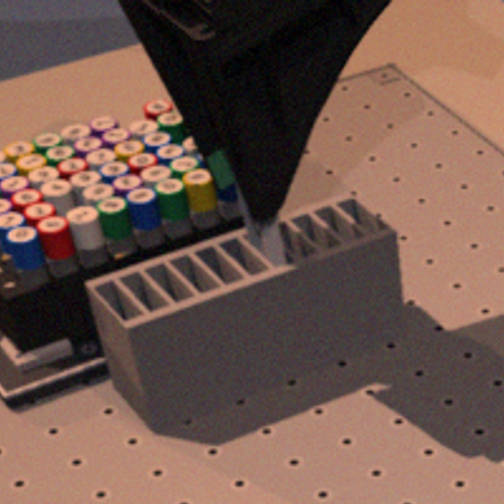

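execute_actions(actions=[{"rows":[[0.515,1.57,1.212,-0.956,0.098,0.356,-0.35,1.1,0.1,0.7,-0.65,0,0,1],[0.515,1.57,1.212,-0.956,0.098,0.356,-0.4,1.1,0.1,0.7,-0.65,0,0,1],[0.515,1.57,1.212,-0.956,0.098,0.356,-0.45,1.1,0.1,0.7,-0.65,0,0,1],[0.515,1.57,1.212,-0.956,0.098,0.356,-0.5,1.1,0.1,0.7,-0.65,0,0,1],[0.515,1.57,1.212,-0.956,0.098,0.356,-0.54,1.1,0.1,0.7,-0.65,0,0,1],[0.515,1.57,1.212,-0.956,0.098,0.356,-0.58,1.1,0.1,0.7,-0.65,0,0,1],[0.515,1.57,1.212,-0.956,0.098,0.356,-0.61,1.1,0.1,0.7,-0.65,0,0,1],[0.515,1.57,1.212,-0.956,0.098,0.356,-0.64,1.1,0.1,0.7,-0.65,0,0,1],[0.515,1.57,1.212,-0.956,0.098,0.356,-0.67,1.1,0.1,0.7,-0.65,0,0,1],[0.515,1.57,1.212,-0.956,0.098,0.356,-0.7,1.1,0.1,0.7,-0.65,0,0,1],[0.515,1.57,1.212,-0.956,0.098,0.356,-0.72,1.1,0.1,0.7,-0.65,0,0,1],[0.515,1.57,1.212,-0.956,0.098,0.356,-0.74,1.1,0.1,0.7,-0.65,0,0,1],[0.515,1.57,1.212,-0.956,0.098,0.356,-0.76,1.1,0.1,0.7,-0.65,0,0,1],[0.515,1.57,1.212,-0.956,0.098,0.356,-0.78,1.1,0.1,0.7,-0.65,0,0,1]],"steps":15}])

execute_actions(actions=[{"rows":[[0.515,1.575,1.26,-0.995,0.098,0.356,-0.78,1.1,0.1,0.7,-0.65,0,0,1],[0.515,1.575,1.272,-1.012,0.098,0.356,-0.78,1.1,0.1,0.7,-0.65,0,0,1],[0.515,1.575,1.284,-1.028,0.098,0.356,-0.78,1.1,0.1,0.7,-0.65,0,0,1],[0.515,1.575,1.296,-1.043,0.098,0.356,-0.78,1.1,0.1,0.7,-0.65,0,0,1],[0.515,1.575,1.308,-1.057,0.098,0.356,-0.78,1.1,0.1,0.7,-0.65,0,0,1],[0.515,1.575,1.32,-1.07,0.098,0.356,-0.78,1.1,0.1,0.7,-0.65,0,0,1],[0.515,1.575,1.332,-1.082,0.098,0.356,-0.78,1.1,0.1,0.7,-0.65,0,0,1],[0.515,1.575,1.344,-1.094,0.098,0.356,-0.78,1.1,0.1,0.7,-0.65,0,0,1],[0.515,1.575,1.356,-1.106,0.098,0.356,-0.78,1.1,0.1,0.7,-0.65,0,0,1],[0.515,1.575,1.368,-1.118,0.098,0.356,-0.78,1.1,0.1,0.7,-0.65,0,0,1],[0.515,1.575,1.38,-1.13,0.098,0.356,-0.78,1.1,0.1,0.7,-0.65,0,0,1],[0.515,1.575,1.392,-1.142,0.098,0.356,-0.78,1.1,0.1,0.7,-0.65,0,0,1],[0.515,1.575,1.404,-1.154,0.098,0.356,-0.78,1.1,0.1,0.7,-0.65,0,0,1],[0.515,1.575,1.416,-1.166,0.098,0.356,-0.78,1.1,0.1,0.7,-0.65,0,0,1],[0.515,1.575,1.428,-1.178,0.098,0.356,-0.78,1.1,0.1,0.7,-0.65,0,0,1]],"steps":15}], pictures=false)

execute_actions(actions=[{"rows":[[0.515,1.575,1.44,-1.19,0.098,0.356,-0.78,1.1,0.1,0.7,-0.65,0,0,1],[0.515,1.575,1.452,-1.202,0.098,0.356,-0.78,1.1,0.1,0.7,-0.65,0,0,1],[0.515,1.58,1.466,-1.215,0.098,0.356,-0.78,1.1,0.1,0.7,-0.65,0,0,1],[0.515,1.585,1.48,-1.228,0.098,0.356,-0.78,1.1,0.1,0.7,-0.65,0,0,1],[0.515,1.59,1.5,-1.243,0.098,0.356,-0.78,1.1,0.1,0.7,-0.65,0,0,1],[0.515,1.595,1.52,-1.258,0.098,0.356,-0.78,1.1,0.1,0.7,-0.65,0,0,1],[0.515,1.6,1.54,-1.273,0.098,0.356,-0.78,1.1,0.1,0.7,-0.65,0,0,1],[0.515,1.603,1.56,-1.288,0.098,0.356,-0.78,1.1,0.1,0.7,-0.65,0,0,1],[0.515,1.606,1.58,-1.3,0.098,0.356,-0.78,1.1,0.1,0.7,-0.65,0,0,1],[0.515,1.608,1.6,-1.31,0.098,0.356,-0.78,1.1,0.1,0.7,-0.65,0,0,1]],"steps":15}])

Scene clock: 185.60 s of 18600.00 s.
left_arm: end_effector_position=(+0.3239, +0.3586, +0.0981) grip_measured=-0.777 end_effector_quat_wxyz=(+0.131, -0.013, +0.991, +0.004) | right_arm: end_effector_position=(+0.1343, -0.1391, +0.2806) grip_measured=+1.000 end_effector_quat_wxyz=(+0.615, -0.333, +0.637, +0.325)
Joint positions: left_arm=[ 0.512  1.58   1.232 -0.974  0.089  0.351  0.01 ] | right_arm=[ 1.089  0.102  0.716 -0.648 -0.005  0.004  0.087]
Joint velocities: left_arm=[-0.012 -0.012  0.017 -0.007 -0.066  0.037 -0.005] | right_arm=[-0.002 -0.002  0.007  0.051 -0.037 -0.037  0.   ]
Joint torques (N m, as the arm reports them, + toward a larger angle): left_arm=[ 0.27 -5.83  5.13  1.01  0.24  0.21] | right_arm=[0.96 3.21 3.88 2.45 0.05 0.04]
Steps of this call (steps 1 to 30: the robot went on to your last target; steps 31 to 90: nothing new was sent; then 27.50 s passed at rest; steps 91 to 105: all 15 steps of this action). Readings (joint positions):
91: left_arm=[0.512 1.580 1.232 -0.986 0.088 0.351] | right_arm=[1.089 0.102 0.716 -0.648 -0.005 0.004]
92: left_arm=[0.512 1.580 1.232 -0.984 0.088 0.351] | right_arm=[1.089 0.102 0.716 -0.648 -0.005 0.004]
94: left_arm=[0.512 1.580 1.232 -0.979 0.088 0.351] | right_arm=[1.089 0.102 0.716 -0.648 -0.005 0.004]
98: left_arm=[0.512 1.580 1.232 -0.976 0.089 0.351] | right_arm=[1.089 0.102 0.716 -0.648 -0.005 0.004]
105: the state above

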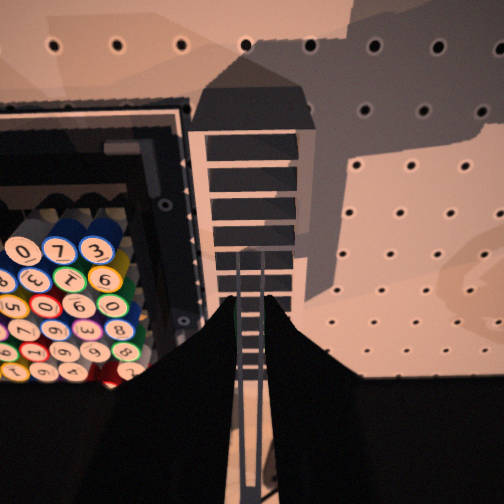

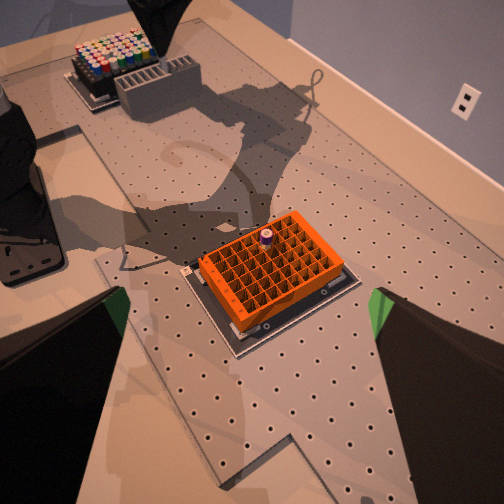

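Scene clock: 186.10 s of 18600.00 s.
left_arm: end_effector_position=(+0.3255, +0.3592, +0.1355) grip_measured=-0.779 end_effector_quat_wxyz=(+0.132, -0.013, +0.991, +0.004) | right_arm: end_effector_position=(+0.1343, -0.1391, +0.2806) grip_measured=+1.000 end_effector_quat_wxyz=(+0.615, -0.333, +0.637, +0.325)
Joint positions: left_arm=[ 0.512  1.58   1.38  -1.12   0.089  0.351  0.01 ] | right_arm=[ 1.089  0.102  0.716 -0.648 -0.005  0.004  0.087]
Joint velocities: left_arm=[-0.007 -0.012  0.349 -0.315  0.007 -0.007  0.   ] | right_arm=[-0.002 -0.007  0.002 -0.051 -0.11  -0.037  0.   ]
Joint torques (N m, as the arm reports them, + toward a larger angle): left_arm=[ 0.26 -5.51  8.37  0.84  0.22  0.21] | right_arm=[0.97 3.2  3.87 2.45 0.05 0.04]
Steps of this call (steps 1 to 15: all 15 steps of this action). Readings (joint positions):
1: left_arm=[0.512 1.580 1.232 -0.975 0.089 0.351] | right_arm=[1.089 0.102 0.716 -0.648 -0.005 0.004]
2: left_arm=[0.512 1.580 1.233 -0.980 0.089 0.351] | right_arm=[1.089 0.102 0.716 -0.648 -0.005 0.004]
4: left_arm=[0.512 1.580 1.245 -0.999 0.089 0.351] | right_arm=[1.089 0.102 0.716 -0.648 -0.005 0.004]
8: left_arm=[0.512 1.580 1.294 -1.043 0.089 0.351] | right_arm=[1.089 0.102 0.716 -0.648 -0.005 0.004]
15: the state above

Scene clock: 186.60 s of 18600.00 s.
left_arm: end_effector_position=(+0.3287, +0.3605, +0.1830) grip_measured=-0.779 end_effector_quat_wxyz=(+0.146, -0.012, +0.989, +0.009) | right_arm: end_effector_position=(+0.1343, -0.1391, +0.2806) grip_measured=+1.000 end_effector_quat_wxyz=(+0.615, -0.333, +0.637, +0.325)
Joint positions: left_arm=[ 0.512  1.589  1.576 -1.278  0.089  0.351  0.01 ] | right_arm=[ 1.089  0.102  0.716 -0.648 -0.005  0.004  0.087]
Joint velocities: left_arm=[-0.002 -0.002 -0.002 -0.198 -0.051 -0.037 -0.   ] | right_arm=[-0.007  0.002  0.012  0.022 -0.022 -0.022  0.   ]
Joint torques (N m, as the arm reports them, + toward a larger angle): left_arm=[ 0.27 -3.95  7.99  0.85  0.24  0.21] | right_arm=[0.98 3.2  3.88 2.45 0.04 0.04]
Steps of this call (steps 1 to 15: all 15 steps of this action). Readings (joint positions):
1: left_arm=[0.512 1.580 1.392 -1.132 0.089 0.351] | right_arm=[1.089 0.102 0.716 -0.648 -0.005 0.004]
2: left_arm=[0.512 1.580 1.404 -1.144 0.089 0.351] | right_arm=[1.089 0.102 0.716 -0.648 -0.005 0.004]
4: left_arm=[0.512 1.580 1.429 -1.169 0.089 0.351] | right_arm=[1.089 0.102 0.716 -0.648 -0.005 0.004]
8: left_arm=[0.512 1.583 1.498 -1.226 0.089 0.351] | right_arm=[1.089 0.102 0.716 -0.648 -0.005 0.004]
15: the state above

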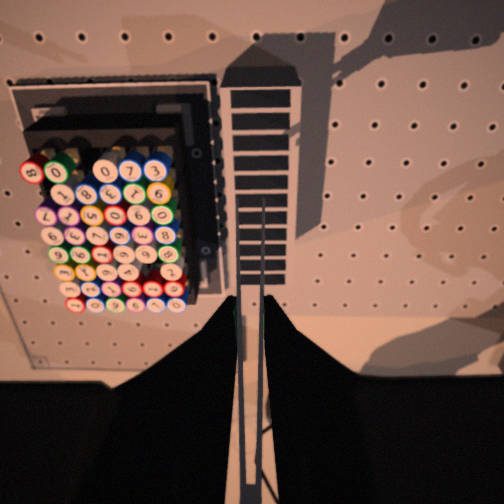

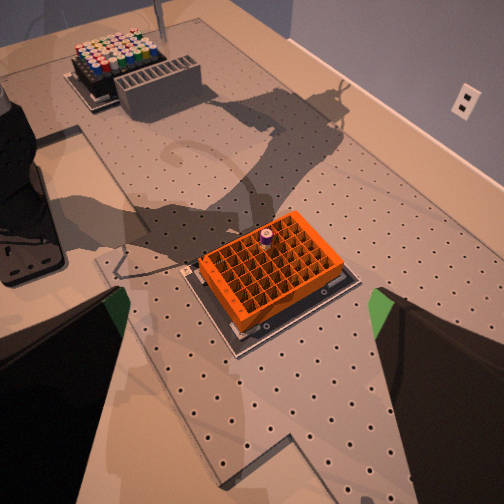

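execute_actions(actions=[{"rows":[[0.49,1.612,1.605,-1.308,0.093,0.34,-0.78,1.1,0.1,0.7,-0.65,0,0,1],[0.46,1.616,1.61,-1.306,0.088,0.32,-0.78,1.1,0.1,0.7,-0.65,0,0,1],[0.42,1.62,1.615,-1.304,0.083,0.3,-0.78,1.1,0.1,0.7,-0.65,0,0,1],[0.375,1.625,1.62,-1.302,0.078,0.28,-0.78,1.1,0.1,0.7,-0.65,0,0,1],[0.325,1.63,1.625,-1.3,0.072,0.26,-0.78,1.1,0.1,0.7,-0.65,0,0,1],[0.275,1.635,1.63,-1.297,0.066,0.24,-0.78,1.1,0.1,0.7,-0.65,0,0,1],[0.225,1.64,1.635,-1.294,0.06,0.22,-0.78,1.1,0.1,0.7,-0.65,0,0,1],[0.175,1.645,1.64,-1.291,0.054,0.2,-0.78,1.1,0.1,0.7,-0.65,0,0,1],[0.125,1.65,1.645,-1.288,0.048,0.18,-0.78,1.1,0.1,0.7,-0.65,0,0,1],[0.075,1.655,1.65,-1.285,0.042,0.16,-0.78,1.1,0.1,0.7,-0.65,0,0,1],[0.025,1.66,1.655,-1.282,0.036,0.14,-0.78,1.1,0.1,0.7,-0.65,0,0,1],[-0.025,1.665,1.66,-1.279,0.03,0.12,-0.78,1.1,0.1,0.7,-0.65,0,0,1],[-0.075,1.67,1.665,-1.276,0.024,0.1,-0.78,1.1,0.1,0.7,-0.65,0,0,1],[-0.125,1.675,1.67,-1.273,0.018,0.08,-0.78,1.1,0.1,0.7,-0.65,0,0,1],[-0.175,1.68,1.67,-1.27,0.012,0.06,-0.78,1.1,0.1,0.7,-0.65,0,0,1]],"steps":15}], pictures=false)

execute_actions(actions=[{"rows":[[-0.225,1.685,1.67,-1.267,0.006,0.04,-0.78,1.1,0.1,0.7,-0.65,0,0,1],[-0.275,1.69,1.67,-1.264,0,0.02,-0.78,1.1,0.1,0.7,-0.65,0,0,1],[-0.325,1.695,1.67,-1.261,-0.006,0,-0.78,1.1,0.1,0.7,-0.65,0,0,1],[-0.375,1.7,1.67,-1.258,-0.012,-0.02,-0.78,1.1,0.1,0.7,-0.65,0,0,1],[-0.425,1.705,1.67,-1.255,-0.018,-0.04,-0.78,1.1,0.1,0.7,-0.65,0,0,1],[-0.475,1.71,1.67,-1.252,-0.024,-0.06,-0.78,1.1,0.1,0.7,-0.65,0,0,1],[-0.525,1.715,1.67,-1.249,-0.03,-0.08,-0.78,1.1,0.1,0.7,-0.65,0,0,1],[-0.57,1.72,1.67,-1.246,-0.036,-0.1,-0.78,1.1,0.1,0.7,-0.65,0,0,1],[-0.61,1.722,1.67,-1.243,-0.04,-0.12,-0.78,1.1,0.1,0.7,-0.65,0,0,1],[-0.645,1.722,1.67,-1.241,-0.044,-0.14,-0.78,1.1,0.1,0.7,-0.65,0,0,1],[-0.675,1.722,1.67,-1.241,-0.044,-0.156,-0.77,1.1,0.1,0.7,-0.65,0,0,1],[-0.7,1.722,1.67,-1.241,-0.044,-0.156,-0.76,1.1,0.1,0.7,-0.65,0,0,1],[-0.72,1.722,1.67,-1.241,-0.044,-0.156,-0.75,1.1,0.1,0.7,-0.65,0,0,1],[-0.732,1.722,1.67,-1.241,-0.044,-0.156,-0.74,1.1,0.1,0.7,-0.65,0,0,1],[-0.74,1.722,1.67,-1.241,-0.044,-0.156,-0.735,1.1,0.1,0.7,-0.65,0,0,1]],"steps":15}], pictures=false)

execute_actions(actions=[{"steps":15}])

Scene clock: 219.70 s of 18600.00 s.
left_arm: end_effector_position=(+0.3560, +0.1797, +0.1777) grip_measured=-0.779 end_effector_quat_wxyz=(+0.127, +0.179, +0.975, -0.025) | right_arm: end_effector_position=(+0.1343, -0.1391, +0.2806) grip_measured=+1.000 end_effector_quat_wxyz=(+0.615, -0.333, +0.637, +0.325)
Joint positions: left_arm=[-0.089  1.664  1.636 -1.286  0.042  0.144  0.01 ] | right_arm=[ 1.089  0.102  0.716 -0.648 -0.005  0.004  0.087]
Joint velocities: left_arm=[-1.385  0.095  0.1    0.022 -0.154 -0.535 -0.   ] | right_arm=[-0.012  0.002  0.007 -0.022 -0.037 -0.007  0.   ]
Joint torques (N m, as the arm reports them, + toward a larger angle): left_arm=[-0.17 -5.12  8.16  0.91  0.08  0.14] | right_arm=[0.97 3.2  3.88 2.45 0.05 0.04]
Steps of this call (steps 1 to 30: the robot went on to your last target; steps 31 to 90: nothing new was sent; then 29.60 s passed at rest; steps 91 to 105: all 15 steps of this action). Readings (joint positions):
91: left_arm=[0.511 1.589 1.576 -1.302 0.089 0.350] | right_arm=[1.089 0.102 0.716 -0.648 -0.005 0.004]
92: left_arm=[0.504 1.591 1.576 -1.302 0.087 0.346] | right_arm=[1.089 0.102 0.716 -0.648 -0.005 0.004]
94: left_arm=[0.462 1.599 1.582 -1.303 0.080 0.327] | right_arm=[1.089 0.102 0.716 -0.648 -0.005 0.004]
98: left_arm=[0.273 1.626 1.603 -1.301 0.068 0.270] | right_arm=[1.089 0.102 0.716 -0.648 -0.005 0.004]
105: the state above

Scene clock: 220.20 s of 18600.00 s.
left_arm: end_effector_position=(+0.2630, +0.0005, +0.1639) grip_measured=-0.738 end_effector_quat_wxyz=(+0.111, +0.355, +0.927, -0.048) | right_arm: end_effector_position=(+0.1343, -0.1391, +0.2806) grip_measured=+1.000 end_effector_quat_wxyz=(+0.615, -0.333, +0.637, +0.325)
Joint positions: left_arm=[-0.727  1.717  1.642 -1.254 -0.019 -0.117  0.011] | right_arm=[ 1.089  0.102  0.716 -0.648 -0.005  0.004  0.087]
Joint velocities: left_arm=[-0.447 -0.022  0.007 -0.081  0.007 -0.286  0.005] | right_arm=[ 0.007 -0.002 -0.012  0.022  0.007 -0.066  0.   ]
Joint torques (N m, as the arm reports them, + toward a larger angle): left_arm=[ 1.05 -5.8   8.25  0.99 -0.13  0.12] | right_arm=[0.97 3.21 3.88 2.44 0.04 0.04]
Steps of this call (steps 1 to 15: all 15 steps of this action). Readings (joint positions):
1: left_arm=[-0.138 1.668 1.639 -1.283 0.036 0.125] | right_arm=[1.089 0.102 0.716 -0.648 -0.005 0.004]
2: left_arm=[-0.188 1.672 1.641 -1.280 0.031 0.106] | right_arm=[1.089 0.102 0.716 -0.648 -0.005 0.004]
4: left_arm=[-0.287 1.680 1.642 -1.274 0.019 0.066] | right_arm=[1.089 0.102 0.716 -0.648 -0.005 0.004]
8: left_arm=[-0.487 1.702 1.642 -1.263 -0.003 -0.013] | right_arm=[1.089 0.102 0.716 -0.648 -0.005 0.004]
15: the state above

Scene clock: 220.70 s of 18600.00 s.
left_arm: end_effector_position=(+0.2600, -0.0023, +0.1639) grip_measured=-0.735 end_effector_quat_wxyz=(+0.113, +0.347, +0.930, -0.044) | right_arm: end_effector_position=(+0.1343, -0.1391, +0.2806) grip_measured=+1.000 end_effector_quat_wxyz=(+0.615, -0.333, +0.637, +0.325)
Joint positions: left_arm=[-0.744  1.717  1.642 -1.254 -0.033 -0.15   0.012] | right_arm=[ 1.089  0.102  0.716 -0.648 -0.005  0.004  0.087]
Joint velocities: left_arm=[ 0.007 -0.007 -0.012 -0.051  0.007 -0.007 -0.   ] | right_arm=[-0.007  0.002 -0.007  0.037 -0.022  0.022  0.   ]
Joint torques (N m, as the arm reports them, + toward a larger angle): left_arm=[ 0.32 -5.95  8.28  0.99  0.    0.16] | right_arm=[0.97 3.2  3.88 2.44 0.05 0.04]
Steps of this call (steps 1 to 15: the robot went on to your last target). Readings (joint positions):
1: left_arm=[-0.738 1.717 1.642 -1.254 -0.019 -0.123] | right_arm=[1.089 0.102 0.716 -0.648 -0.005 0.004]
2: left_arm=[-0.743 1.717 1.642 -1.254 -0.020 -0.128] | right_arm=[1.089 0.102 0.716 -0.648 -0.005 0.004]
4: left_arm=[-0.744 1.717 1.642 -1.254 -0.024 -0.136] | right_arm=[1.089 0.102 0.716 -0.648 -0.005 0.004]
8: left_arm=[-0.744 1.717 1.642 -1.254 -0.030 -0.145] | right_arm=[1.089 0.102 0.716 -0.648 -0.005 0.004]
15: the state above

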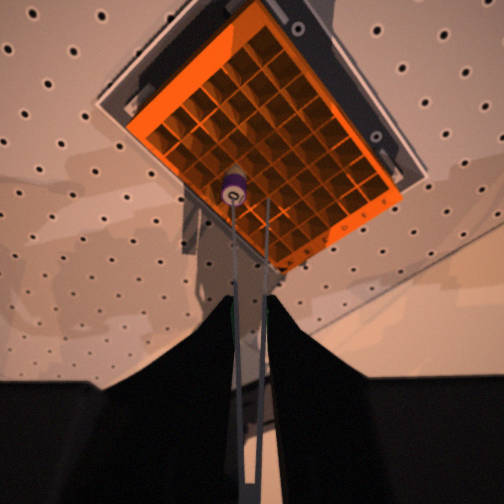

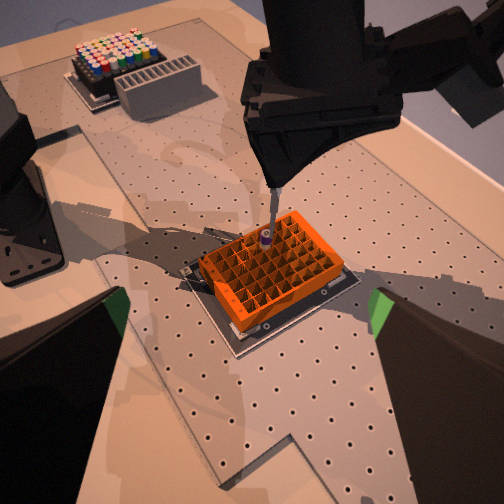

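execute_actions(actions=[{"rows":[[-0.72,1.695,1.64,-1.24,-0.044,-0.156,-0.735,1.1,0.1,0.7,-0.65,0,0,1],[-0.712,1.688,1.615,-1.232,-0.044,-0.156,-0.735,1.1,0.1,0.7,-0.65,0,0,1],[-0.709,1.682,1.603,-1.224,-0.044,-0.156,-0.735,1.1,0.1,0.7,-0.65,0,0,1],[-0.709,1.676,1.591,-1.216,-0.044,-0.156,-0.735,1.1,0.1,0.7,-0.65,0,0,1],[-0.709,1.67,1.579,-1.208,-0.044,-0.156,-0.735,1.1,0.1,0.7,-0.65,0,0,1],[-0.709,1.67,1.567,-1.2,-0.044,-0.156,-0.735,1.1,0.1,0.7,-0.65,0,0,1],[-0.709,1.67,1.555,-1.198,-0.044,-0.156,-0.735,1.1,0.1,0.7,-0.65,0,0,1]],"steps":15}])

zoom_image(camera="cam_right_wrist", region=[225, 180, 315, 270])

Scene clock: 233.67 s of 18600.00 s.
left_arm: end_effector_position=(+0.2629, +0.0095, +0.1560) grip_measured=-0.735 end_effector_quat_wxyz=(+0.114, +0.332, +0.935, -0.041) | right_arm: end_effector_position=(+0.1343, -0.1391, +0.2806) grip_measured=+1.000 end_effector_quat_wxyz=(+0.615, -0.333, +0.637, +0.325)
Joint positions: left_arm=[-0.714  1.688  1.577 -1.22  -0.036 -0.151  0.012] | right_arm=[ 1.089  0.102  0.716 -0.648 -0.005  0.004  0.087]
Joint velocities: left_arm=[ 0.017  0.007  0.007 -0.022 -0.081 -0.007 -0.001] | right_arm=[-0.017 -0.007 -0.002  0.051 -0.007 -0.022  0.   ]
Joint torques (N m, as the arm reports them, + toward a larger angle): left_arm=[ 0.39 -7.21  4.92  1.02  0.    0.13] | right_arm=[0.97 3.21 3.88 2.45 0.05 0.04]
Steps of this call (steps 1 to 15: the robot went on to your last target; steps 16 to 90: nothing new was sent; then 9.47 s passed at rest; steps 91 to 105: all 15 steps of this action). Readings (joint positions):
91: left_arm=[-0.742 1.717 1.642 -1.254 -0.034 -0.151] | right_arm=[1.089 0.102 0.716 -0.648 -0.005 0.004]
92: left_arm=[-0.739 1.717 1.642 -1.254 -0.034 -0.151] | right_arm=[1.089 0.102 0.716 -0.648 -0.005 0.004]
94: left_arm=[-0.726 1.710 1.631 -1.244 -0.035 -0.151] | right_arm=[1.089 0.102 0.716 -0.648 -0.005 0.004]
98: left_arm=[-0.714 1.688 1.590 -1.229 -0.036 -0.151] | right_arm=[1.089 0.102 0.716 -0.648 -0.005 0.004]
105: the state above

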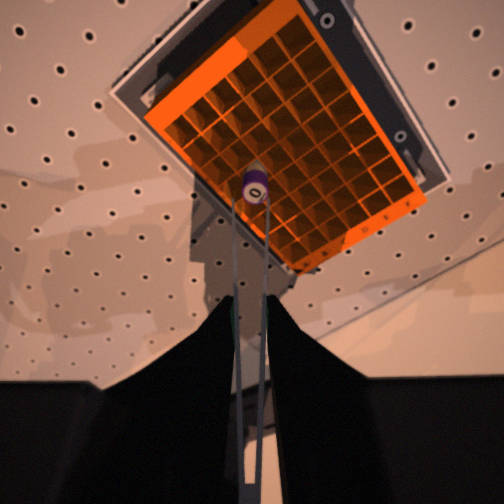

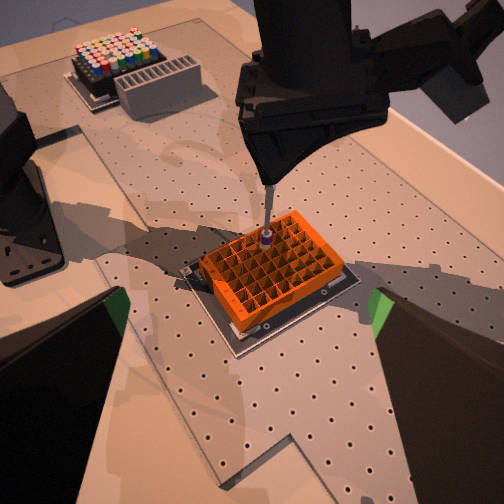

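Region (225, 180, 315, 270) of cam_right_wrist's 504x504 image, scaled by 5.600, with more detail than that image has.

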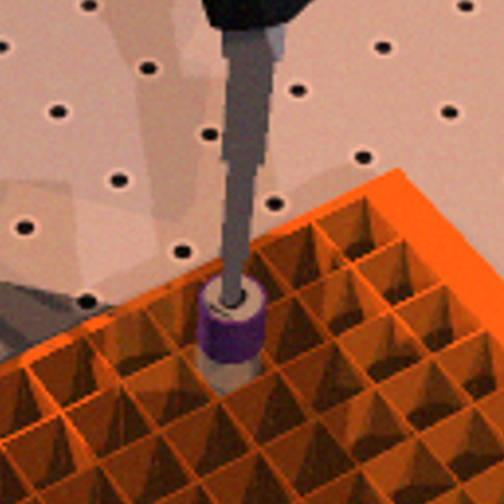

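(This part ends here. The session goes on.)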